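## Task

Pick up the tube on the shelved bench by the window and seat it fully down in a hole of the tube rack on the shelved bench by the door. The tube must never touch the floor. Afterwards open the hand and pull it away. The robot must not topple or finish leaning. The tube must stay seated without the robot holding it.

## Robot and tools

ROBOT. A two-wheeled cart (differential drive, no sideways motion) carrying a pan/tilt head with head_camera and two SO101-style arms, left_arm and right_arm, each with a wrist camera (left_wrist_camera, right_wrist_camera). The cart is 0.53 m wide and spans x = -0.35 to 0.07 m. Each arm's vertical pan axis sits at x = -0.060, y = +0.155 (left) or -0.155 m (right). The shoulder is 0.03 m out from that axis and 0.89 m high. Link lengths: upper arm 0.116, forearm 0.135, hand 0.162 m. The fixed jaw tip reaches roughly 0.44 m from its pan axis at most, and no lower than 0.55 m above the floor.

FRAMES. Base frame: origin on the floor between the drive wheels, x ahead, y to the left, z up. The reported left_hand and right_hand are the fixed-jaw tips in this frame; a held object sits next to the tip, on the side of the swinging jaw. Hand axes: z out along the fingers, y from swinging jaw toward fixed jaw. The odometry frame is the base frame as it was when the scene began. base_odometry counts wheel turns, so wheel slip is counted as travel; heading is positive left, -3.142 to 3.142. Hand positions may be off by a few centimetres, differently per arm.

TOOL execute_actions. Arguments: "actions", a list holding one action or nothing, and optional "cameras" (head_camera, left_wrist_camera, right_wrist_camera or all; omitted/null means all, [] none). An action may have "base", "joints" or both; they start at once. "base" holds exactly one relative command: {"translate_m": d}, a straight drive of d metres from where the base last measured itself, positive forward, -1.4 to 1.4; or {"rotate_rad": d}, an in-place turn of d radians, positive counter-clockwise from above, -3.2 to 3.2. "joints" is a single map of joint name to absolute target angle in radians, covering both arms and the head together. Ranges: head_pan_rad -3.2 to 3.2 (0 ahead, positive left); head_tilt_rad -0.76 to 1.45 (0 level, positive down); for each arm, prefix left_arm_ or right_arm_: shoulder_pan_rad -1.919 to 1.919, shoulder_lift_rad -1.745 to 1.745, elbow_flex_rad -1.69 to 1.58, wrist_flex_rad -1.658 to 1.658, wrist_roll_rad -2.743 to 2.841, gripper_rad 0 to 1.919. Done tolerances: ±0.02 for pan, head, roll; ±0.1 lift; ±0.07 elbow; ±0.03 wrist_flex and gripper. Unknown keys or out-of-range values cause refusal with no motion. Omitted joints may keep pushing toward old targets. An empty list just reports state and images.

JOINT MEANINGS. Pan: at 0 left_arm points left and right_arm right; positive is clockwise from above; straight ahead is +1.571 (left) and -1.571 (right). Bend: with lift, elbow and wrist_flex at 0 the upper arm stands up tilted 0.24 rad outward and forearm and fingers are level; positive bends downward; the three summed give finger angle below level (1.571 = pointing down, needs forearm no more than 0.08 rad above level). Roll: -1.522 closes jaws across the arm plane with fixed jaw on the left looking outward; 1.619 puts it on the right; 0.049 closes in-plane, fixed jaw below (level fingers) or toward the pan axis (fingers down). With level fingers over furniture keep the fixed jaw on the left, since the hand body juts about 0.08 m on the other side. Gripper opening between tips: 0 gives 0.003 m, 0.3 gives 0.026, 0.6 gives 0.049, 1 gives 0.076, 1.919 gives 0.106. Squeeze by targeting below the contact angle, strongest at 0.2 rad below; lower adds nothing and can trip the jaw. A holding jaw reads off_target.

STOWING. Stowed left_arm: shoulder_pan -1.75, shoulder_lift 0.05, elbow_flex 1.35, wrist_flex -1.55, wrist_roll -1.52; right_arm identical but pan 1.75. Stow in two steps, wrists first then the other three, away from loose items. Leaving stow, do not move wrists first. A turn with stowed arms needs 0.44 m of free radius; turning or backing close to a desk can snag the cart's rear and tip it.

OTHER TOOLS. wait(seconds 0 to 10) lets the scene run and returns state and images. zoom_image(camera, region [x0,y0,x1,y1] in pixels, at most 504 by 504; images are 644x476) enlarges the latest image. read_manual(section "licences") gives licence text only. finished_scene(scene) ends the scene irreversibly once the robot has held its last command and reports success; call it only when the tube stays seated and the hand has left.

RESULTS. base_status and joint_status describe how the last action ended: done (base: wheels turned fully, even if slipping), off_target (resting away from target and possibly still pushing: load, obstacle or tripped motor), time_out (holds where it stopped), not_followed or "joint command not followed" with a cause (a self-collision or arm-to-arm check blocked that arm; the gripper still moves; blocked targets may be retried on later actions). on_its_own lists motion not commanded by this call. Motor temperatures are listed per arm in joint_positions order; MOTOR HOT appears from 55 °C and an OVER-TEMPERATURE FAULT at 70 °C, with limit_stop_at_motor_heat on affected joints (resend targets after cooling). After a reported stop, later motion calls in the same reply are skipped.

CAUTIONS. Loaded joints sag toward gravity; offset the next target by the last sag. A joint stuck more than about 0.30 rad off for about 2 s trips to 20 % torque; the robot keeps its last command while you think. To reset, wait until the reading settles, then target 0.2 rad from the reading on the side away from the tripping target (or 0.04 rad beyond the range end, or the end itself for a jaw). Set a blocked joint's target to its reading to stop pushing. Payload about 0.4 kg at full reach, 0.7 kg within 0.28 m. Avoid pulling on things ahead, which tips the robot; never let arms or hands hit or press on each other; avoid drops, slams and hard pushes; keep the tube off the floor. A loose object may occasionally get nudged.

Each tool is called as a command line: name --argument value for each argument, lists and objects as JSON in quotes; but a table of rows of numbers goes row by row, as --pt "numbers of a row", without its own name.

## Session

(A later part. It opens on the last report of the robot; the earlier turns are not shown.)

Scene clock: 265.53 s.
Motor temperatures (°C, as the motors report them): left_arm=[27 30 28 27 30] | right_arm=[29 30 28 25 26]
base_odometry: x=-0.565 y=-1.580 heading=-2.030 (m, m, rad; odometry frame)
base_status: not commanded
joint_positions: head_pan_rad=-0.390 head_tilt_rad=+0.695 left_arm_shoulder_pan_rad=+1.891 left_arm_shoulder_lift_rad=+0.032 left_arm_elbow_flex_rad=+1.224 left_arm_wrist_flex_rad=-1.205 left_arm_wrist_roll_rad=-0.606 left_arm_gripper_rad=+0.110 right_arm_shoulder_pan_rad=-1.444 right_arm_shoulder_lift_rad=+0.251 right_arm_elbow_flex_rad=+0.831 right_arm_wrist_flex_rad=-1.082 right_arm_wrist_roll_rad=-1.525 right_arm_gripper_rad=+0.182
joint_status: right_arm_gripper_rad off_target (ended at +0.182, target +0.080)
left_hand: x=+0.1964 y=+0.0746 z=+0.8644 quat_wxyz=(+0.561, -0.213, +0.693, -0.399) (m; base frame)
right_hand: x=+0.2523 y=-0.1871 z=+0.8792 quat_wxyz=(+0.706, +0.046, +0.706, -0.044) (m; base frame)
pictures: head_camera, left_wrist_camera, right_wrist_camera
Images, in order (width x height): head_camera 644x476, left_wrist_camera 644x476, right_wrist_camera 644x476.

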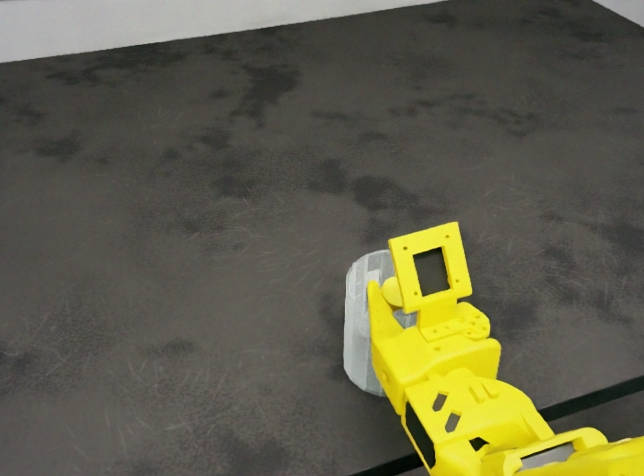

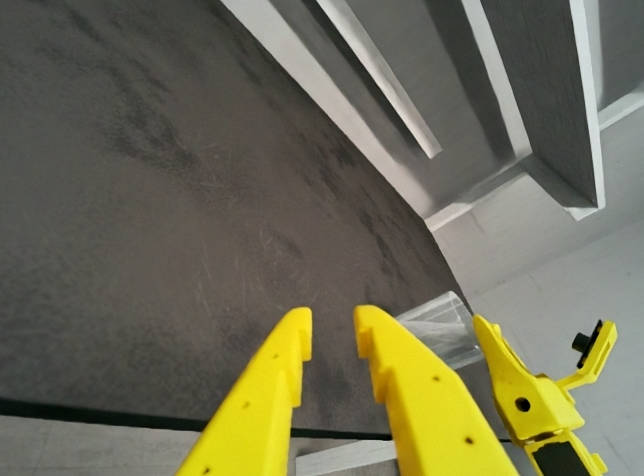

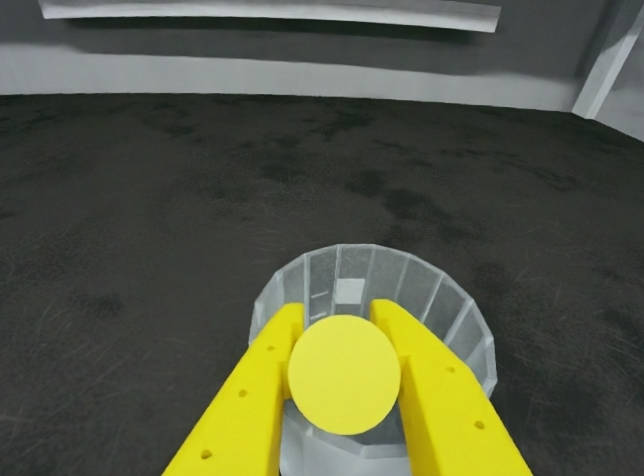

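execute_actions --actions '[{"joints":{"right_arm_gripper_rad":0.03,"right_arm_shoulder_lift_rad":0.10,"right_arm_wrist_flex_rad":-0.96}}]'

Scene clock: 275.80 s.
Motor temperatures (°C, as the motors report them): left_arm=[27 30 28 27 30] | right_arm=[29 30 28 25 26]
base_odometry: x=-0.565 y=-1.580 heading=-2.030 (m, m, rad; odometry frame)
base_status: not commanded
joint_positions: head_pan_rad=-0.390 head_tilt_rad=+0.695 left_arm_shoulder_pan_rad=+1.891 left_arm_shoulder_lift_rad=+0.032 left_arm_elbow_flex_rad=+1.224 left_arm_wrist_flex_rad=-1.205 left_arm_wrist_roll_rad=-0.606 left_arm_gripper_rad=+0.110 right_arm_shoulder_pan_rad=-1.444 right_arm_shoulder_lift_rad=+0.145 right_arm_elbow_flex_rad=+0.831 right_arm_wrist_flex_rad=-0.964 right_arm_wrist_roll_rad=-1.525 right_arm_gripper_rad=+0.180
joint_status: right_arm_gripper_rad off_target (ended at +0.180, target +0.030); the others done
left_hand: x=+0.1964 y=+0.0746 z=+0.8644 quat_wxyz=(+0.561, -0.213, +0.693, -0.399) (m; base frame)
right_hand: x=+0.2532 y=-0.1872 z=+0.8903 quat_wxyz=(+0.701, +0.046, +0.710, -0.044) (m; base frame)
pictures: head_camera, left_wrist_camera, right_wrist_camera
Images, in order (width x height): head_camera 644x476, left_wrist_camera 644x476, right_wrist_camera 644x476.

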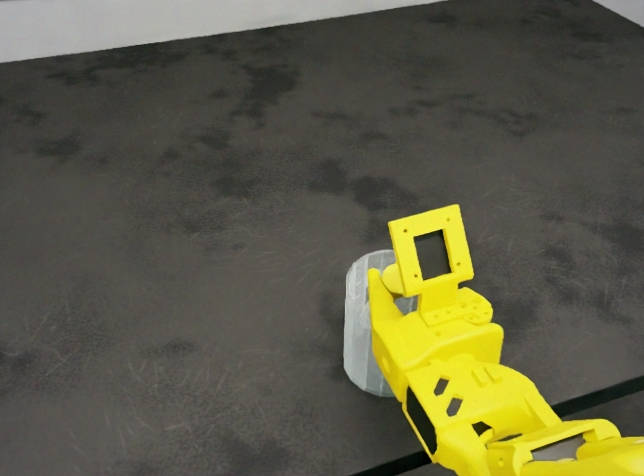

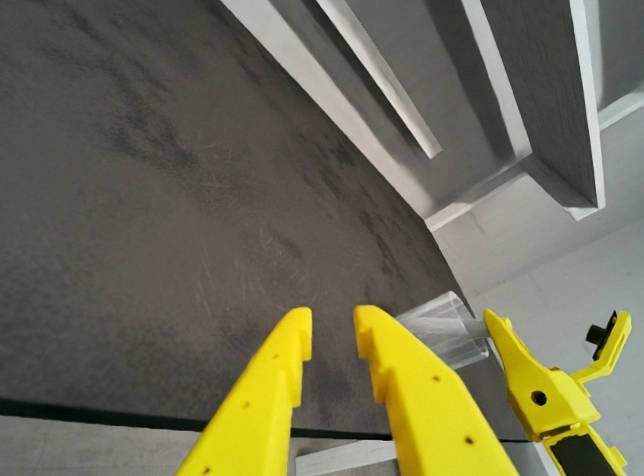

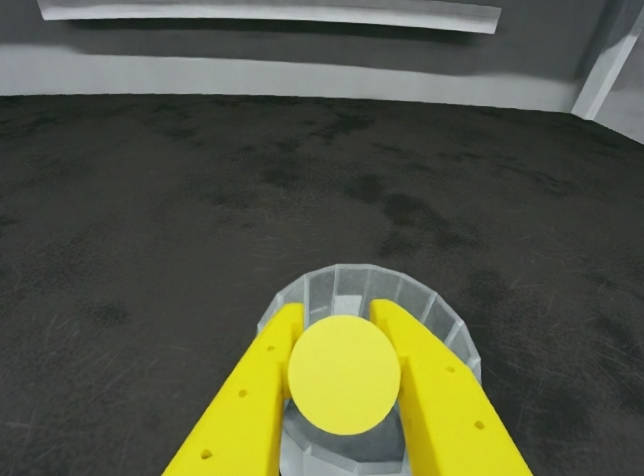

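zoom_image --camera "left_wrist_camera" --region '[360, 260, 540, 400]'

Region (360, 260, 540, 400) of left_wrist_camera's 644x476 image, scaled by 2.800.

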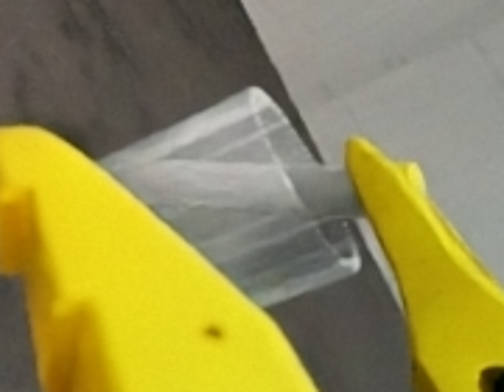

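execute_actions --actions '[{"joints":{"right_arm_shoulder_lift_rad":-0.22,"right_arm_elbow_flex_rad":0.54,"right_arm_wrist_flex_rad":-0.06},"base":{"translate_m":0.008}}]'

Scene clock: 316.30 s.
Motor temperatures (°C, as the motors report them): left_arm=[27 30 28 27 30] | right_arm=[29 31 28 25 26]
base_odometry: x=-0.569 y=-1.588 heading=-2.030 (m, m, rad; odometry frame)
base_status: done
joint_positions: head_pan_rad=-0.390 head_tilt_rad=+0.695 left_arm_shoulder_pan_rad=+1.891 left_arm_shoulder_lift_rad=+0.032 left_arm_elbow_flex_rad=+1.224 left_arm_wrist_flex_rad=-1.205 left_arm_wrist_roll_rad=-0.606 left_arm_gripper_rad=+0.110 right_arm_shoulder_pan_rad=-1.444 right_arm_shoulder_lift_rad=-0.179 right_arm_elbow_flex_rad=+0.574 right_arm_wrist_flex_rad=-0.066 right_arm_wrist_roll_rad=-1.525 right_arm_gripper_rad=+0.180
joint_status: all done
left_hand: x=+0.1964 y=+0.0746 z=+0.8644 quat_wxyz=(+0.561, -0.213, +0.693, -0.399) (m; base frame)
right_hand: x=+0.2548 y=-0.1874 z=+0.9107 quat_wxyz=(+0.581, +0.053, +0.811, -0.036) (m; base frame)
pictures: head_camera, left_wrist_camera, right_wrist_camera
Images, in order (width x height): head_camera 644x476, left_wrist_camera 644x476, right_wrist_camera 644x476.

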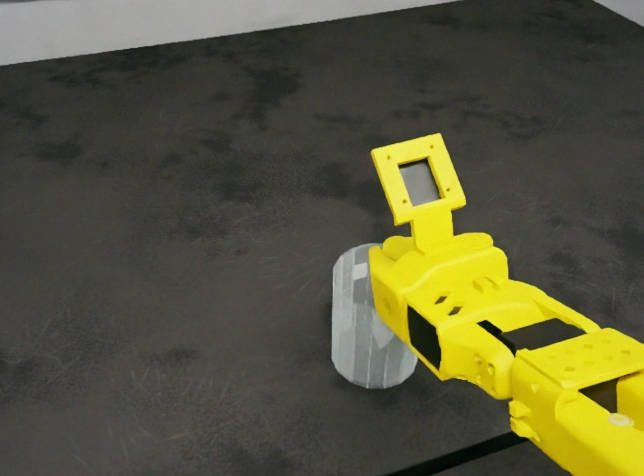

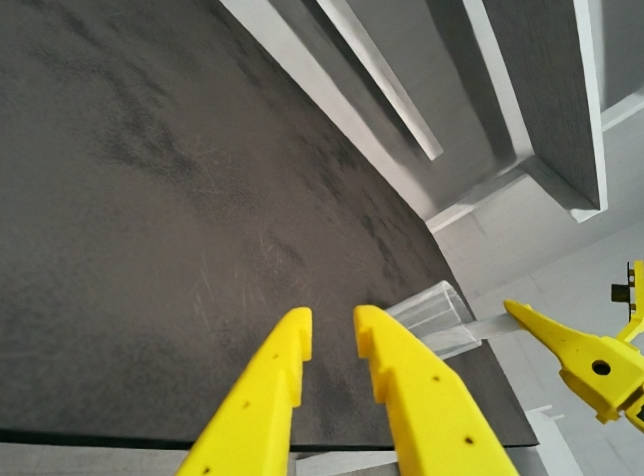

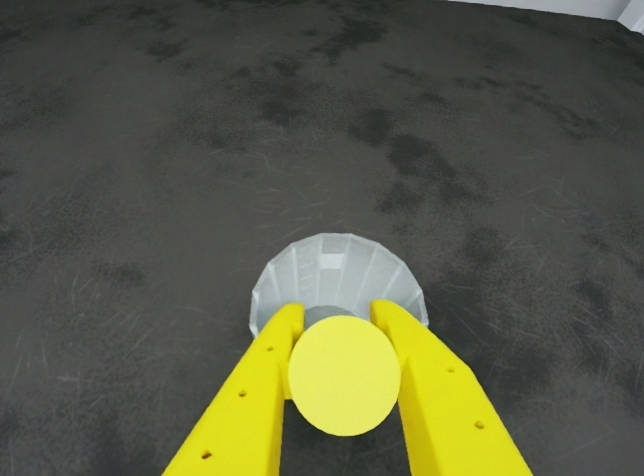

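execute_actions --actions '[{"joints":{"right_arm_shoulder_lift_rad":-0.19,"right_arm_elbow_flex_rad":-0.14,"right_arm_wrist_flex_rad":0.74},"base":{"translate_m":0.008}}]'

Scene clock: 326.57 s.
Motor temperatures (°C, as the motors report them): left_arm=[27 30 28 27 30] | right_arm=[29 31 28 25 26]
base_odometry: x=-0.573 y=-1.596 heading=-2.030 (m, m, rad; odometry frame)
base_status: done
joint_positions: head_pan_rad=-0.390 head_tilt_rad=+0.695 left_arm_shoulder_pan_rad=+1.891 left_arm_shoulder_lift_rad=+0.032 left_arm_elbow_flex_rad=+1.224 left_arm_wrist_flex_rad=-1.205 left_arm_wrist_roll_rad=-0.606 left_arm_gripper_rad=+0.110 right_arm_shoulder_pan_rad=-1.444 right_arm_shoulder_lift_rad=-0.177 right_arm_elbow_flex_rad=-0.101 right_arm_wrist_flex_rad=+0.736 right_arm_wrist_roll_rad=-1.525 right_arm_gripper_rad=+0.180
joint_status: all done
left_hand: x=+0.1964 y=+0.0746 z=+0.8644 quat_wxyz=(+0.561, -0.213, +0.693, -0.399) (m; base frame)
right_hand: x=+0.2488 y=-0.1867 z=+0.9808 quat_wxyz=(+0.527, +0.055, +0.847, -0.033) (m; base frame)
pictures: head_camera, left_wrist_camera, right_wrist_camera
Images, in order (width x height): head_camera 644x476, left_wrist_camera 644x476, right_wrist_camera 644x476.

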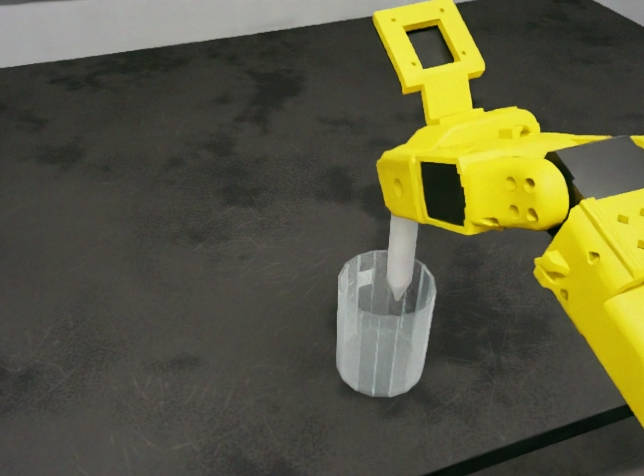

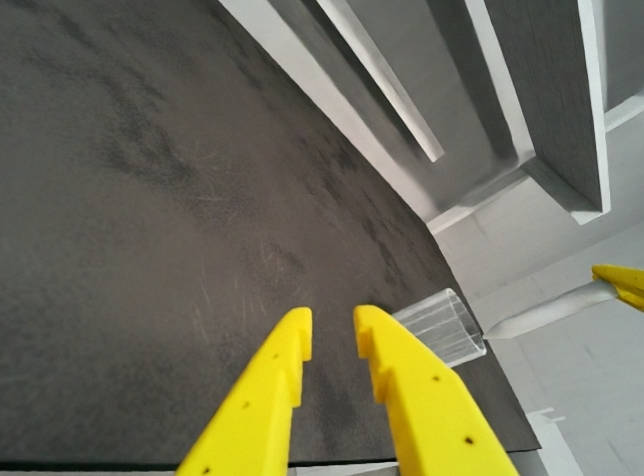

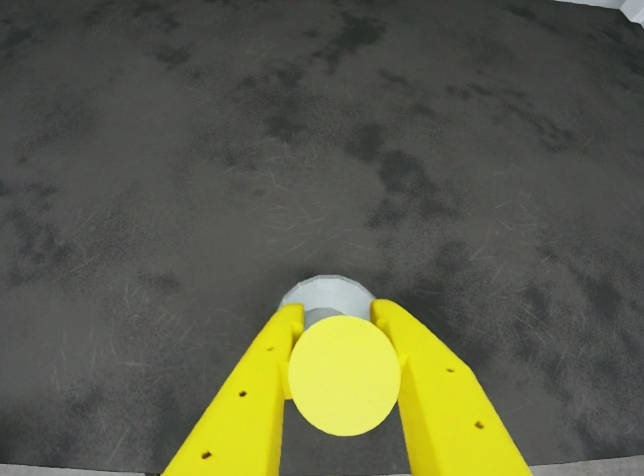

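execute_actions --actions '[{"joints":{"right_arm_elbow_flex_rad":-0.25,"right_arm_wrist_flex_rad":0.85}}]' --cameras '["left_wrist_camera"]'

execute_actions --actions '[{"base":{"translate_m":-0.55},"joints":{"head_pan_rad":0.0,"head_tilt_rad":0.4}}]'

Scene clock: 335.30 s.
Motor temperatures (°C, as the motors report them): left_arm=[27 30 28 27 30] | right_arm=[29 31 28 25 26]
base_odometry: x=-0.573 y=-1.596 heading=-2.030 (m, m, rad; odometry frame)
base_status: not commanded
joint_positions: head_pan_rad=-0.390 head_tilt_rad=+0.695 left_arm_shoulder_pan_rad=+1.891 left_arm_shoulder_lift_rad=+0.032 left_arm_elbow_flex_rad=+1.224 left_arm_wrist_flex_rad=-1.205 left_arm_wrist_roll_rad=-0.606 left_arm_gripper_rad=+0.110 right_arm_shoulder_pan_rad=-1.444 right_arm_shoulder_lift_rad=-0.177 right_arm_elbow_flex_rad=-0.213 right_arm_wrist_flex_rad=+0.845 right_arm_wrist_roll_rad=-1.525 right_arm_gripper_rad=+0.180
joint_status: all done
left_hand: x=+0.1964 y=+0.0746 z=+0.8644 quat_wxyz=(+0.561, -0.213, +0.693, -0.399) (m; base frame)
right_hand: x=+0.2436 y=-0.1860 z=+0.9953 quat_wxyz=(+0.529, +0.055, +0.846, -0.033) (m; base frame)
pictures: left_wrist_camera
Images, in order (width x height): left_wrist_camera 644x476.

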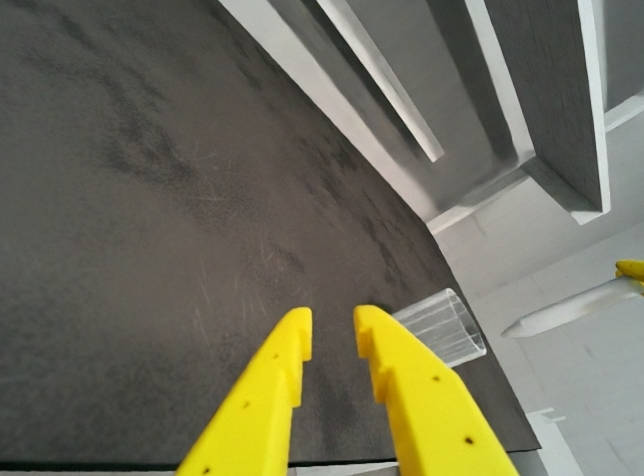

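Scene clock: 338.90 s.
Motor temperatures (°C, as the motors report them): left_arm=[27 30 28 27 30] | right_arm=[29 31 28 25 26]
base_odometry: x=-0.329 y=-1.103 heading=-2.030 (m, m, rad; odometry frame)
base_status: done
joint_positions: head_pan_rad=-0.010 head_tilt_rad=+0.413 left_arm_shoulder_pan_rad=+1.891 left_arm_shoulder_lift_rad=+0.032 left_arm_elbow_flex_rad=+1.224 left_arm_wrist_flex_rad=-1.205 left_arm_wrist_roll_rad=-0.606 left_arm_gripper_rad=+0.110 right_arm_shoulder_pan_rad=-1.444 right_arm_shoulder_lift_rad=-0.177 right_arm_elbow_flex_rad=-0.213 right_arm_wrist_flex_rad=+0.845 right_arm_wrist_roll_rad=-1.525 right_arm_gripper_rad=+0.180
joint_status: all done
left_hand: x=+0.1964 y=+0.0746 z=+0.8644 quat_wxyz=(+0.561, -0.213, +0.693, -0.399) (m; base frame)
right_hand: x=+0.2436 y=-0.1860 z=+0.9953 quat_wxyz=(+0.529, +0.055, +0.846, -0.033) (m; base frame)
pictures: head_camera, left_wrist_camera, right_wrist_camera
Images, in order (width x height): head_camera 644x476, left_wrist_camera 644x476, right_wrist_camera 644x476.

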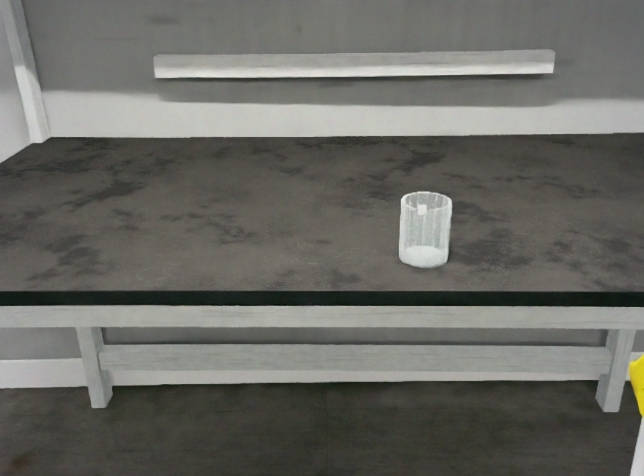

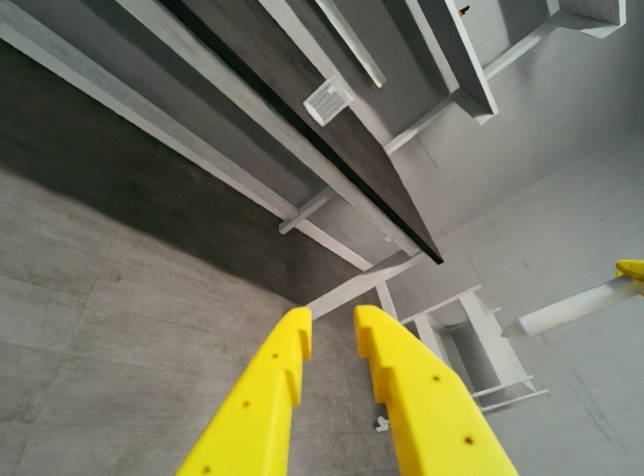

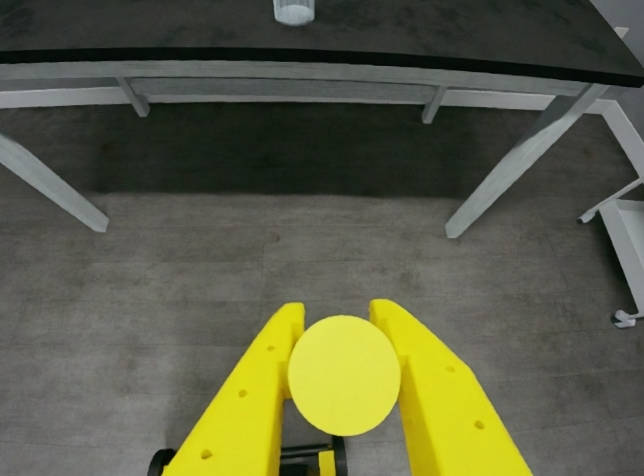

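execute_actions --actions '[{"base":{"rotate_rad":3.14},"joints":{"head_pan_rad":0.0,"head_tilt_rad":0.3}}]'

Scene clock: 350.20 s.
Motor temperatures (°C, as the motors report them): left_arm=[27 30 28 27 30] | right_arm=[29 31 28 25 26]
base_odometry: x=-0.328 y=-1.102 heading=+1.110 (m, m, rad; odometry frame)
base_status: done
joint_positions: head_pan_rad=-0.010 head_tilt_rad=+0.313 left_arm_shoulder_pan_rad=+1.891 left_arm_shoulder_lift_rad=+0.032 left_arm_elbow_flex_rad=+1.224 left_arm_wrist_flex_rad=-1.205 left_arm_wrist_roll_rad=-0.606 left_arm_gripper_rad=+0.110 right_arm_shoulder_pan_rad=-1.444 right_arm_shoulder_lift_rad=-0.177 right_arm_elbow_flex_rad=-0.213 right_arm_wrist_flex_rad=+0.845 right_arm_wrist_roll_rad=-1.525 right_arm_gripper_rad=+0.180
joint_status: all done
left_hand: x=+0.1964 y=+0.0746 z=+0.8644 quat_wxyz=(+0.561, -0.213, +0.693, -0.399) (m; base frame)
right_hand: x=+0.2436 y=-0.1860 z=+0.9953 quat_wxyz=(+0.529, +0.055, +0.846, -0.033) (m; base frame)
pictures: head_camera, left_wrist_camera, right_wrist_camera
Images, in order (width x height): head_camera 644x476, left_wrist_camera 644x476, right_wrist_camera 644x476.

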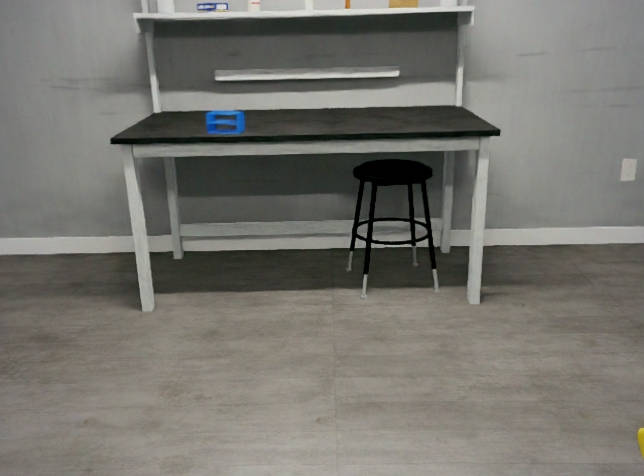

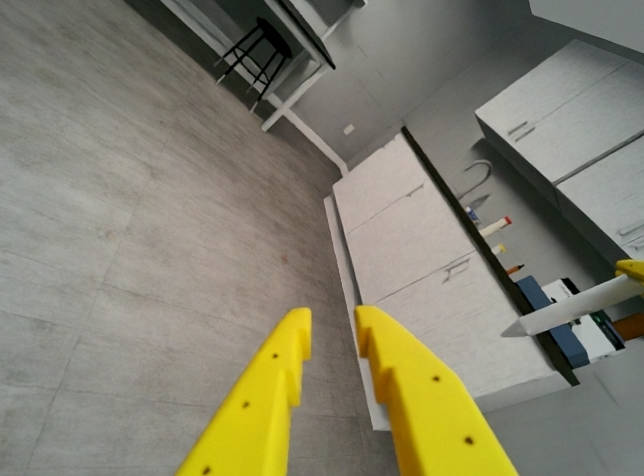

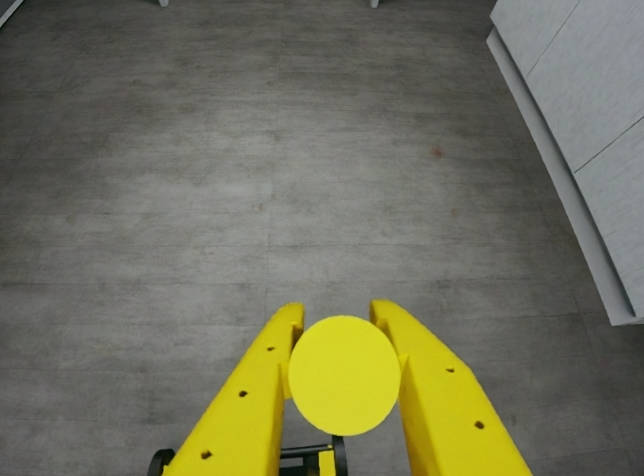

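zoom_image --camera "head_camera" --region '[100, 90, 340, 170]'

Region (100, 90, 340, 170) of head_camera's 644x476 image, scaled by 2.100.

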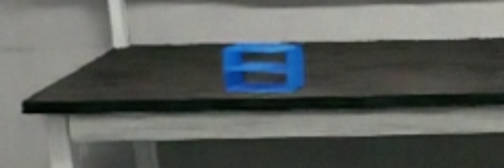

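execute_actions --actions '[{"base":{"rotate_rad":0.29},"joints":{"head_pan_rad":-0.2}}]' --cameras '["head_camera"]'

execute_actions --actions '[{"base":{"translate_m":1.4},"joints":{"head_pan_rad":-0.29,"head_tilt_rad":0.45}}]' --cameras '["head_camera"]'

Scene clock: 384.53 s.
Motor temperatures (°C, as the motors report them): left_arm=[27 30 28 27 30] | right_arm=[29 31 28 25 26]
base_odometry: x=-0.329 y=-1.102 heading=+1.398 (m, m, rad; odometry frame)
base_status: done
joint_positions: head_pan_rad=-0.190 head_tilt_rad=+0.313 left_arm_shoulder_pan_rad=+1.891 left_arm_shoulder_lift_rad=+0.032 left_arm_elbow_flex_rad=+1.224 left_arm_wrist_flex_rad=-1.205 left_arm_wrist_roll_rad=-0.606 left_arm_gripper_rad=+0.110 right_arm_shoulder_pan_rad=-1.444 right_arm_shoulder_lift_rad=-0.177 right_arm_elbow_flex_rad=-0.213 right_arm_wrist_flex_rad=+0.845 right_arm_wrist_roll_rad=-1.525 right_arm_gripper_rad=+0.180
joint_status: all done
left_hand: x=+0.1964 y=+0.0746 z=+0.8644 quat_wxyz=(+0.561, -0.213, +0.693, -0.399) (m; base frame)
right_hand: x=+0.2436 y=-0.1860 z=+0.9953 quat_wxyz=(+0.529, +0.055, +0.846, -0.033) (m; base frame)
pictures: head_camera
Images, in order (width x height): head_camera 644x476.

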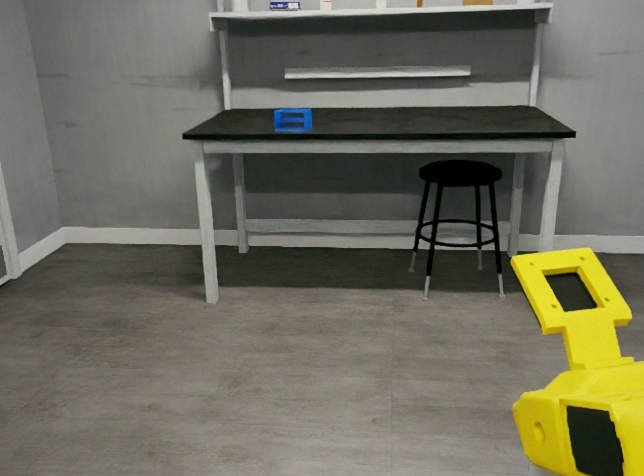

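Scene clock: 392.37 s.
Motor temperatures (°C, as the motors report them): left_arm=[27 30 28 27 30] | right_arm=[29 31 28 25 26]
base_odometry: x=-0.089 y=+0.277 heading=+1.397 (m, m, rad; odometry frame)
base_status: done
joint_positions: head_pan_rad=-0.280 head_tilt_rad=+0.444 left_arm_shoulder_pan_rad=+1.891 left_arm_shoulder_lift_rad=+0.032 left_arm_elbow_flex_rad=+1.224 left_arm_wrist_flex_rad=-1.205 left_arm_wrist_roll_rad=-0.606 left_arm_gripper_rad=+0.110 right_arm_shoulder_pan_rad=-1.444 right_arm_shoulder_lift_rad=-0.177 right_arm_elbow_flex_rad=-0.215 right_arm_wrist_flex_rad=+0.845 right_arm_wrist_roll_rad=-1.525 right_arm_gripper_rad=+0.180
joint_status: all done
left_hand: x=+0.1964 y=+0.0746 z=+0.8644 quat_wxyz=(+0.561, -0.213, +0.693, -0.399) (m; base frame)
right_hand: x=+0.2436 y=-0.1860 z=+0.9957 quat_wxyz=(+0.529, +0.055, +0.846, -0.033) (m; base frame)
pictures: head_camera
Images, in order (width x height): head_camera 644x476.

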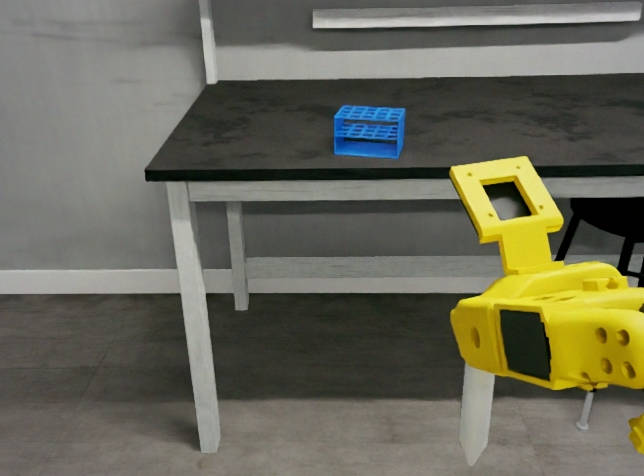

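execute_actions --actions '[{"base":{"translate_m":0.275}}]' --cameras '[]'

execute_actions --actions '[{"base":{"rotate_rad":-0.283},"joints":{"head_pan_rad":0.0,"head_tilt_rad":0.55}}]' --cameras '["head_camera"]'

Scene clock: 412.73 s.
Motor temperatures (°C, as the motors report them): left_arm=[27 30 28 27 30] | right_arm=[29 31 29 25 26]
base_odometry: x=-0.042 y=+0.548 heading=+1.395 (m, m, rad; odometry frame)
base_status: done
joint_positions: head_pan_rad=-0.280 head_tilt_rad=+0.444 left_arm_shoulder_pan_rad=+1.891 left_arm_shoulder_lift_rad=+0.032 left_arm_elbow_flex_rad=+1.224 left_arm_wrist_flex_rad=-1.205 left_arm_wrist_roll_rad=-0.606 left_arm_gripper_rad=+0.110 right_arm_shoulder_pan_rad=-1.444 right_arm_shoulder_lift_rad=-0.177 right_arm_elbow_flex_rad=-0.215 right_arm_wrist_flex_rad=+0.845 right_arm_wrist_roll_rad=-1.525 right_arm_gripper_rad=+0.180
joint_status: not commanded
left_hand: x=+0.1964 y=+0.0746 z=+0.8644 quat_wxyz=(+0.561, -0.213, +0.693, -0.399) (m; base frame)
right_hand: x=+0.2436 y=-0.1860 z=+0.9957 quat_wxyz=(+0.529, +0.055, +0.846, -0.033) (m; base frame)
pictures: none
No camera images: the call's "cameras" was empty. Leave "cameras" out to get every camera's image.

Scene clock: 413.80 s.
Motor temperatures (°C, as the motors report them): left_arm=[27 30 28 27 30] | right_arm=[29 31 29 25 26]
base_odometry: x=-0.042 y=+0.548 heading=+1.114 (m, m, rad; odometry frame)
base_status: done
joint_positions: head_pan_rad=-0.010 head_tilt_rad=+0.544 left_arm_shoulder_pan_rad=+1.891 left_arm_shoulder_lift_rad=+0.032 left_arm_elbow_flex_rad=+1.224 left_arm_wrist_flex_rad=-1.205 left_arm_wrist_roll_rad=-0.606 left_arm_gripper_rad=+0.110 right_arm_shoulder_pan_rad=-1.444 right_arm_shoulder_lift_rad=-0.177 right_arm_elbow_flex_rad=-0.215 right_arm_wrist_flex_rad=+0.845 right_arm_wrist_roll_rad=-1.525 right_arm_gripper_rad=+0.180
joint_status: all done
left_hand: x=+0.1964 y=+0.0746 z=+0.8644 quat_wxyz=(+0.561, -0.213, +0.693, -0.399) (m; base frame)
right_hand: x=+0.2436 y=-0.1860 z=+0.9957 quat_wxyz=(+0.529, +0.055, +0.846, -0.033) (m; base frame)
pictures: head_camera
Images, in order (width x height): head_camera 644x476.

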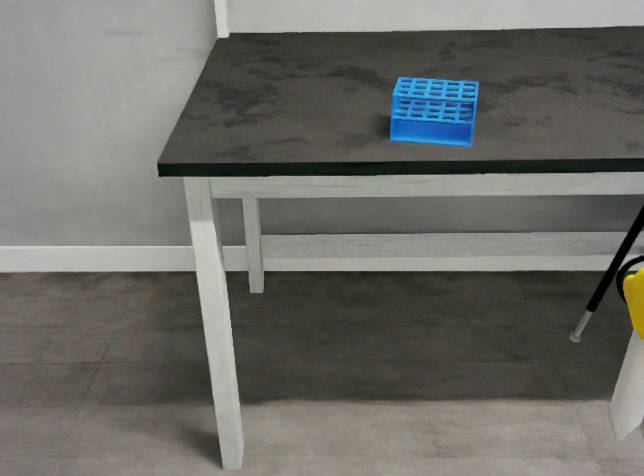

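execute_actions --actions '[{"base":{"translate_m":0.70},"joints":{"head_pan_rad":-0.3,"head_tilt_rad":0.75}}]'

Scene clock: 437.73 s.
Motor temperatures (°C, as the motors report them): left_arm=[27 30 28 27 30] | right_arm=[29 31 29 25 26]
base_odometry: x=+0.268 y=+1.176 heading=+1.114 (m, m, rad; odometry frame)
base_status: done
joint_positions: head_pan_rad=-0.290 head_tilt_rad=+0.745 left_arm_shoulder_pan_rad=+1.891 left_arm_shoulder_lift_rad=+0.032 left_arm_elbow_flex_rad=+1.224 left_arm_wrist_flex_rad=-1.205 left_arm_wrist_roll_rad=-0.606 left_arm_gripper_rad=+0.110 right_arm_shoulder_pan_rad=-1.444 right_arm_shoulder_lift_rad=-0.177 right_arm_elbow_flex_rad=-0.215 right_arm_wrist_flex_rad=+0.845 right_arm_wrist_roll_rad=-1.525 right_arm_gripper_rad=+0.180
joint_status: all done
left_hand: x=+0.1964 y=+0.0746 z=+0.8644 quat_wxyz=(+0.561, -0.213, +0.693, -0.399) (m; base frame)
right_hand: x=+0.2436 y=-0.1860 z=+0.9957 quat_wxyz=(+0.529, +0.055, +0.846, -0.033) (m; base frame)
pictures: head_camera, left_wrist_camera, right_wrist_camera
Images, in order (width x height): head_camera 644x476, left_wrist_camera 644x476, right_wrist_camera 644x476.

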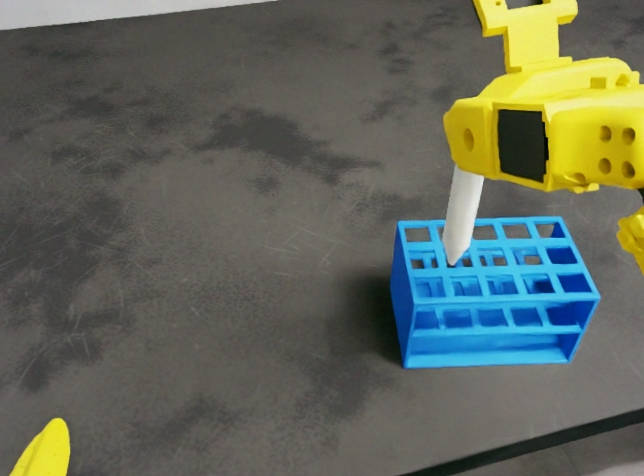

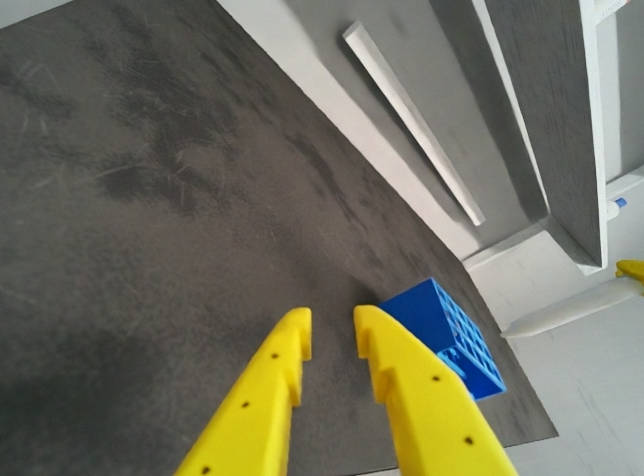

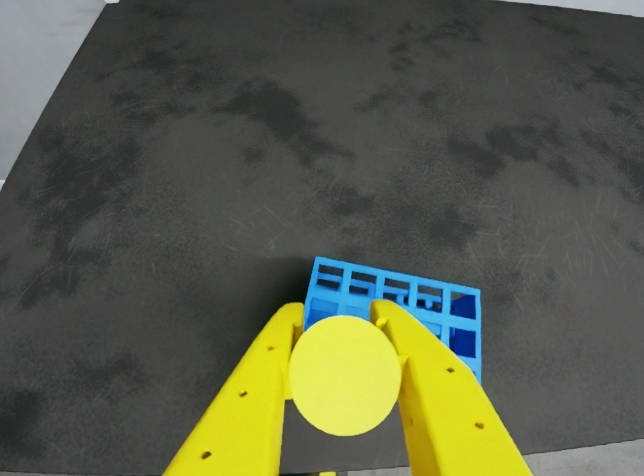

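zoom_image --camera "head_camera" --region '[370, 150, 620, 380]'

zoom_image --camera "left_wrist_camera" --region '[400, 260, 560, 410]'

Region (370, 150, 620, 380) of head_camera's 644x476 image, scaled by 2.016; it fills the top 464 rows of this view, and the rest is white.

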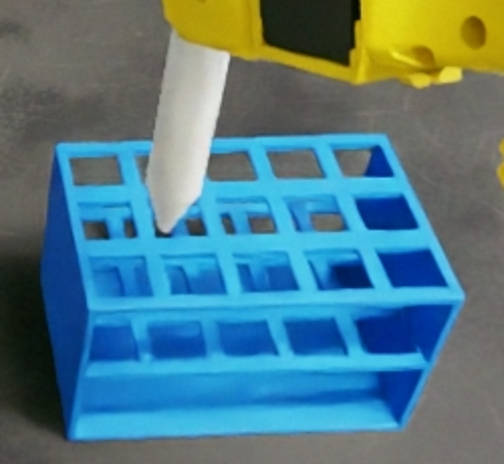

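Region (400, 260, 560, 410) of left_wrist_camera's 644x476 image, scaled by 3.150; it fills the top 472 rows of this view, and the rest is white.

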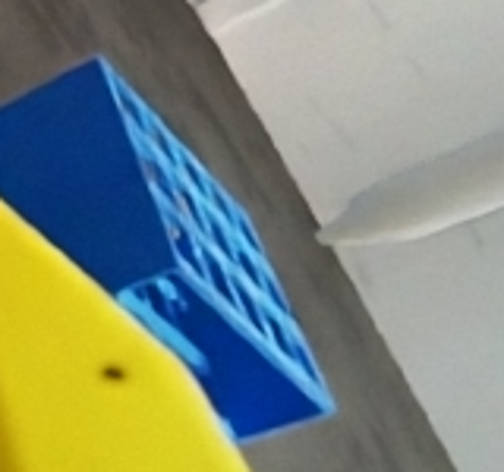

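execute_actions --actions '[{"joints":{"right_arm_elbow_flex_rad":-0.10,"right_arm_wrist_flex_rad":0.73,"right_arm_shoulder_pan_rad":-1.40}}]'

Scene clock: 470.13 s.
Motor temperatures (°C, as the motors report them): left_arm=[27 30 28 27 30] | right_arm=[29 30 29 25 26]
base_odometry: x=+0.268 y=+1.176 heading=+1.114 (m, m, rad; odometry frame)
base_status: not commanded
joint_positions: head_pan_rad=-0.290 head_tilt_rad=+0.745 left_arm_shoulder_pan_rad=+1.891 left_arm_shoulder_lift_rad=+0.032 left_arm_elbow_flex_rad=+1.224 left_arm_wrist_flex_rad=-1.205 left_arm_wrist_roll_rad=-0.606 left_arm_gripper_rad=+0.110 right_arm_shoulder_pan_rad=-1.407 right_arm_shoulder_lift_rad=-0.177 right_arm_elbow_flex_rad=-0.089 right_arm_wrist_flex_rad=+0.750 right_arm_wrist_roll_rad=-1.525 right_arm_gripper_rad=+0.180
joint_status: all done
left_hand: x=+0.1964 y=+0.0746 z=+0.8644 quat_wxyz=(+0.561, -0.213, +0.693, -0.399) (m; base frame)
right_hand: x=+0.2460 y=-0.1978 z=+0.9755 quat_wxyz=(+0.516, +0.071, +0.853, -0.042) (m; base frame)
pictures: head_camera, left_wrist_camera, right_wrist_camera
Images, in order (width x height): head_camera 644x476, left_wrist_camera 644x476, right_wrist_camera 644x476.

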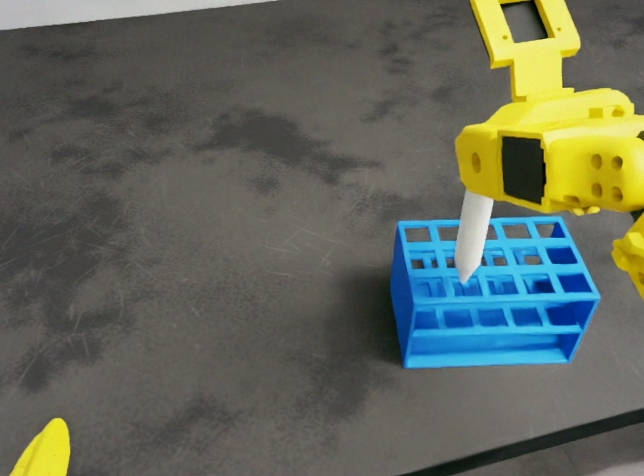

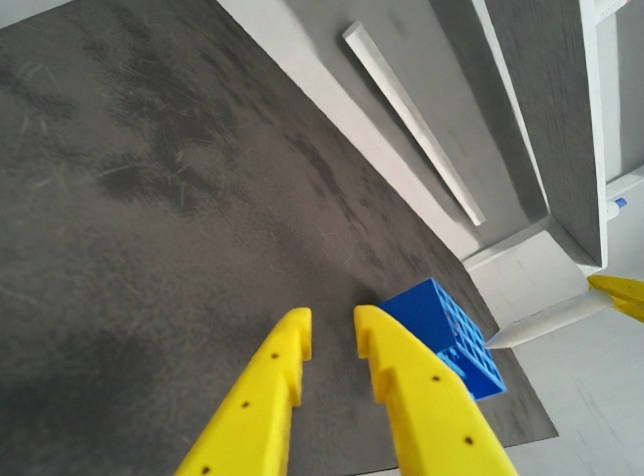

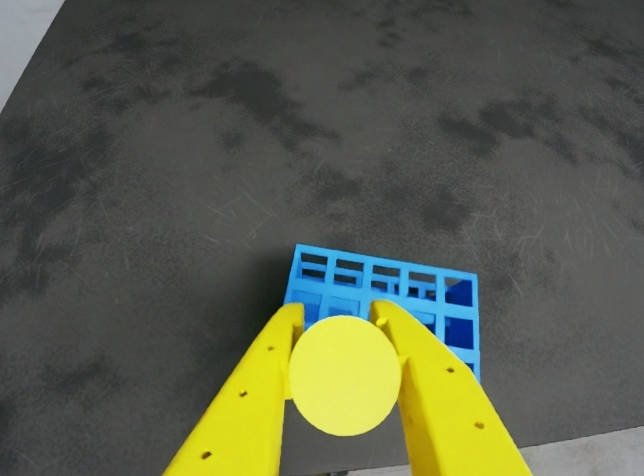

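zoom_image --camera "head_camera" --region '[380, 180, 580, 340]'

zoom_image --camera "left_wrist_camera" --region '[420, 270, 560, 400]'

Region (380, 180, 580, 340) of head_camera's 644x476 image, scaled by 2.520; it fills the top 403 rows of this view, and the rest is white.

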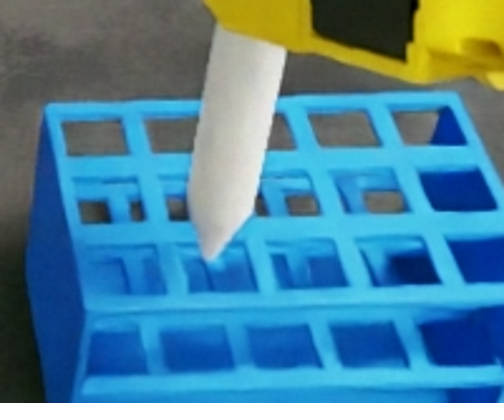

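Region (420, 270, 560, 400) of left_wrist_camera's 644x476 image, scaled by 3.600; it fills the top 468 rows of this view, and the rest is white.

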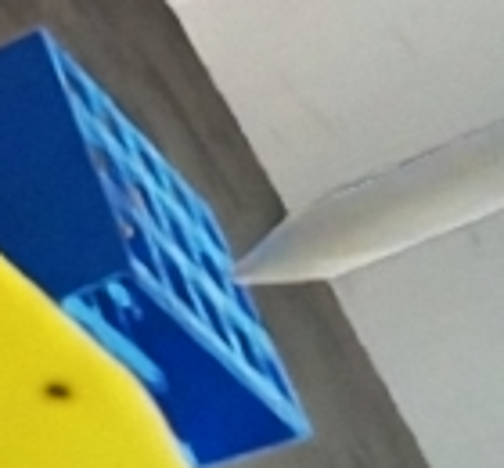

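execute_actions --actions '[{"joints":{"right_arm_elbow_flex_rad":-0.05,"right_arm_wrist_flex_rad":0.68,"right_arm_shoulder_pan_rad":-1.378},"base":{"translate_m":0.005}}]'

zoom_image --camera "head_camera" --region '[380, 180, 580, 340]'

zoom_image --camera "left_wrist_camera" --region '[420, 270, 560, 400]'

Scene clock: 499.30 s.
Motor temperatures (°C, as the motors report them): left_arm=[27 30 28 27 30] | right_arm=[29 30 29 25 26]
base_odometry: x=+0.271 y=+1.180 heading=+1.113 (m, m, rad; odometry frame)
base_status: done
joint_positions: head_pan_rad=-0.290 head_tilt_rad=+0.745 left_arm_shoulder_pan_rad=+1.891 left_arm_shoulder_lift_rad=+0.032 left_arm_elbow_flex_rad=+1.224 left_arm_wrist_flex_rad=-1.205 left_arm_wrist_roll_rad=-0.606 left_arm_gripper_rad=+0.110 right_arm_shoulder_pan_rad=-1.384 right_arm_shoulder_lift_rad=-0.176 right_arm_elbow_flex_rad=-0.040 right_arm_wrist_flex_rad=+0.699 right_arm_wrist_roll_rad=-1.525 right_arm_gripper_rad=+0.180
joint_status: all done
left_hand: x=+0.1964 y=+0.0746 z=+0.8644 quat_wxyz=(+0.561, -0.213, +0.693, -0.399) (m; base frame)
right_hand: x=+0.2470 y=-0.2052 z=+0.9689 quat_wxyz=(+0.515, +0.081, +0.852, -0.048) (m; base frame)
pictures: head_camera, left_wrist_camera, right_wrist_camera
Images, in order (width x height): head_camera 644x476, left_wrist_camera 644x476, right_wrist_camera 644x476.

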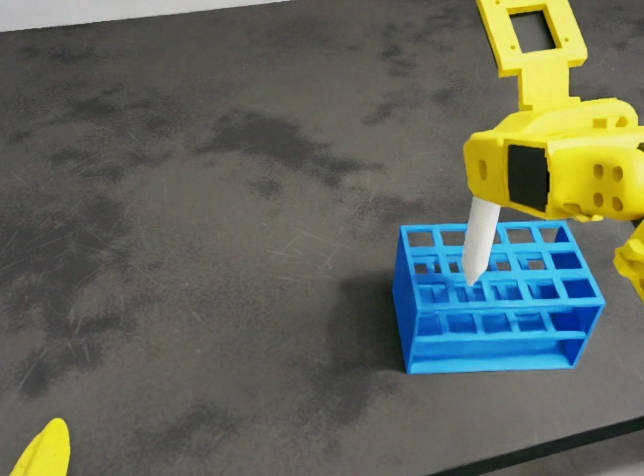

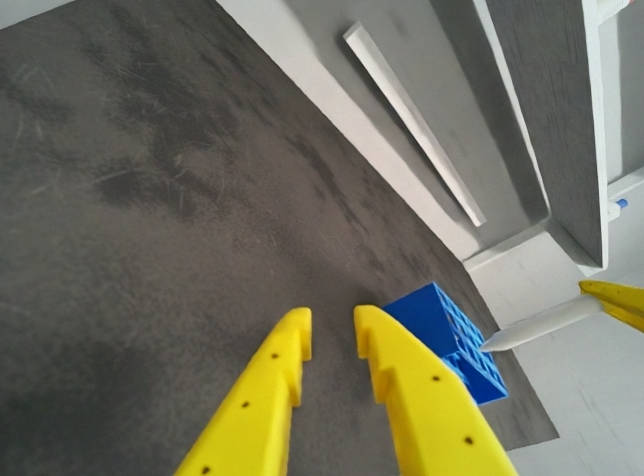

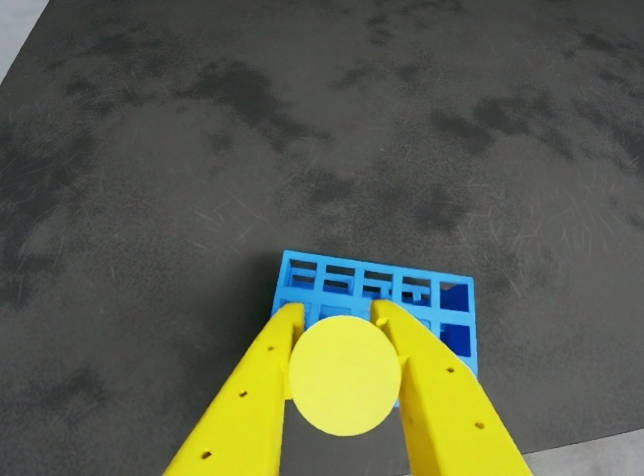

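Region (380, 180, 580, 340) of head_camera's 644x476 image, scaled by 2.520; it fills the top 403 rows of this view, and the rest is white.

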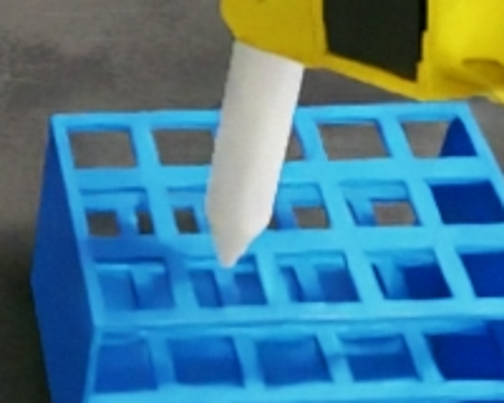

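Region (420, 270, 560, 400) of left_wrist_camera's 644x476 image, scaled by 3.600; it fills the top 468 rows of this view, and the rest is white.

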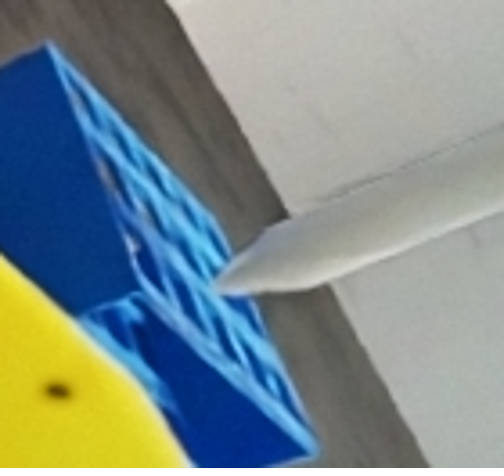

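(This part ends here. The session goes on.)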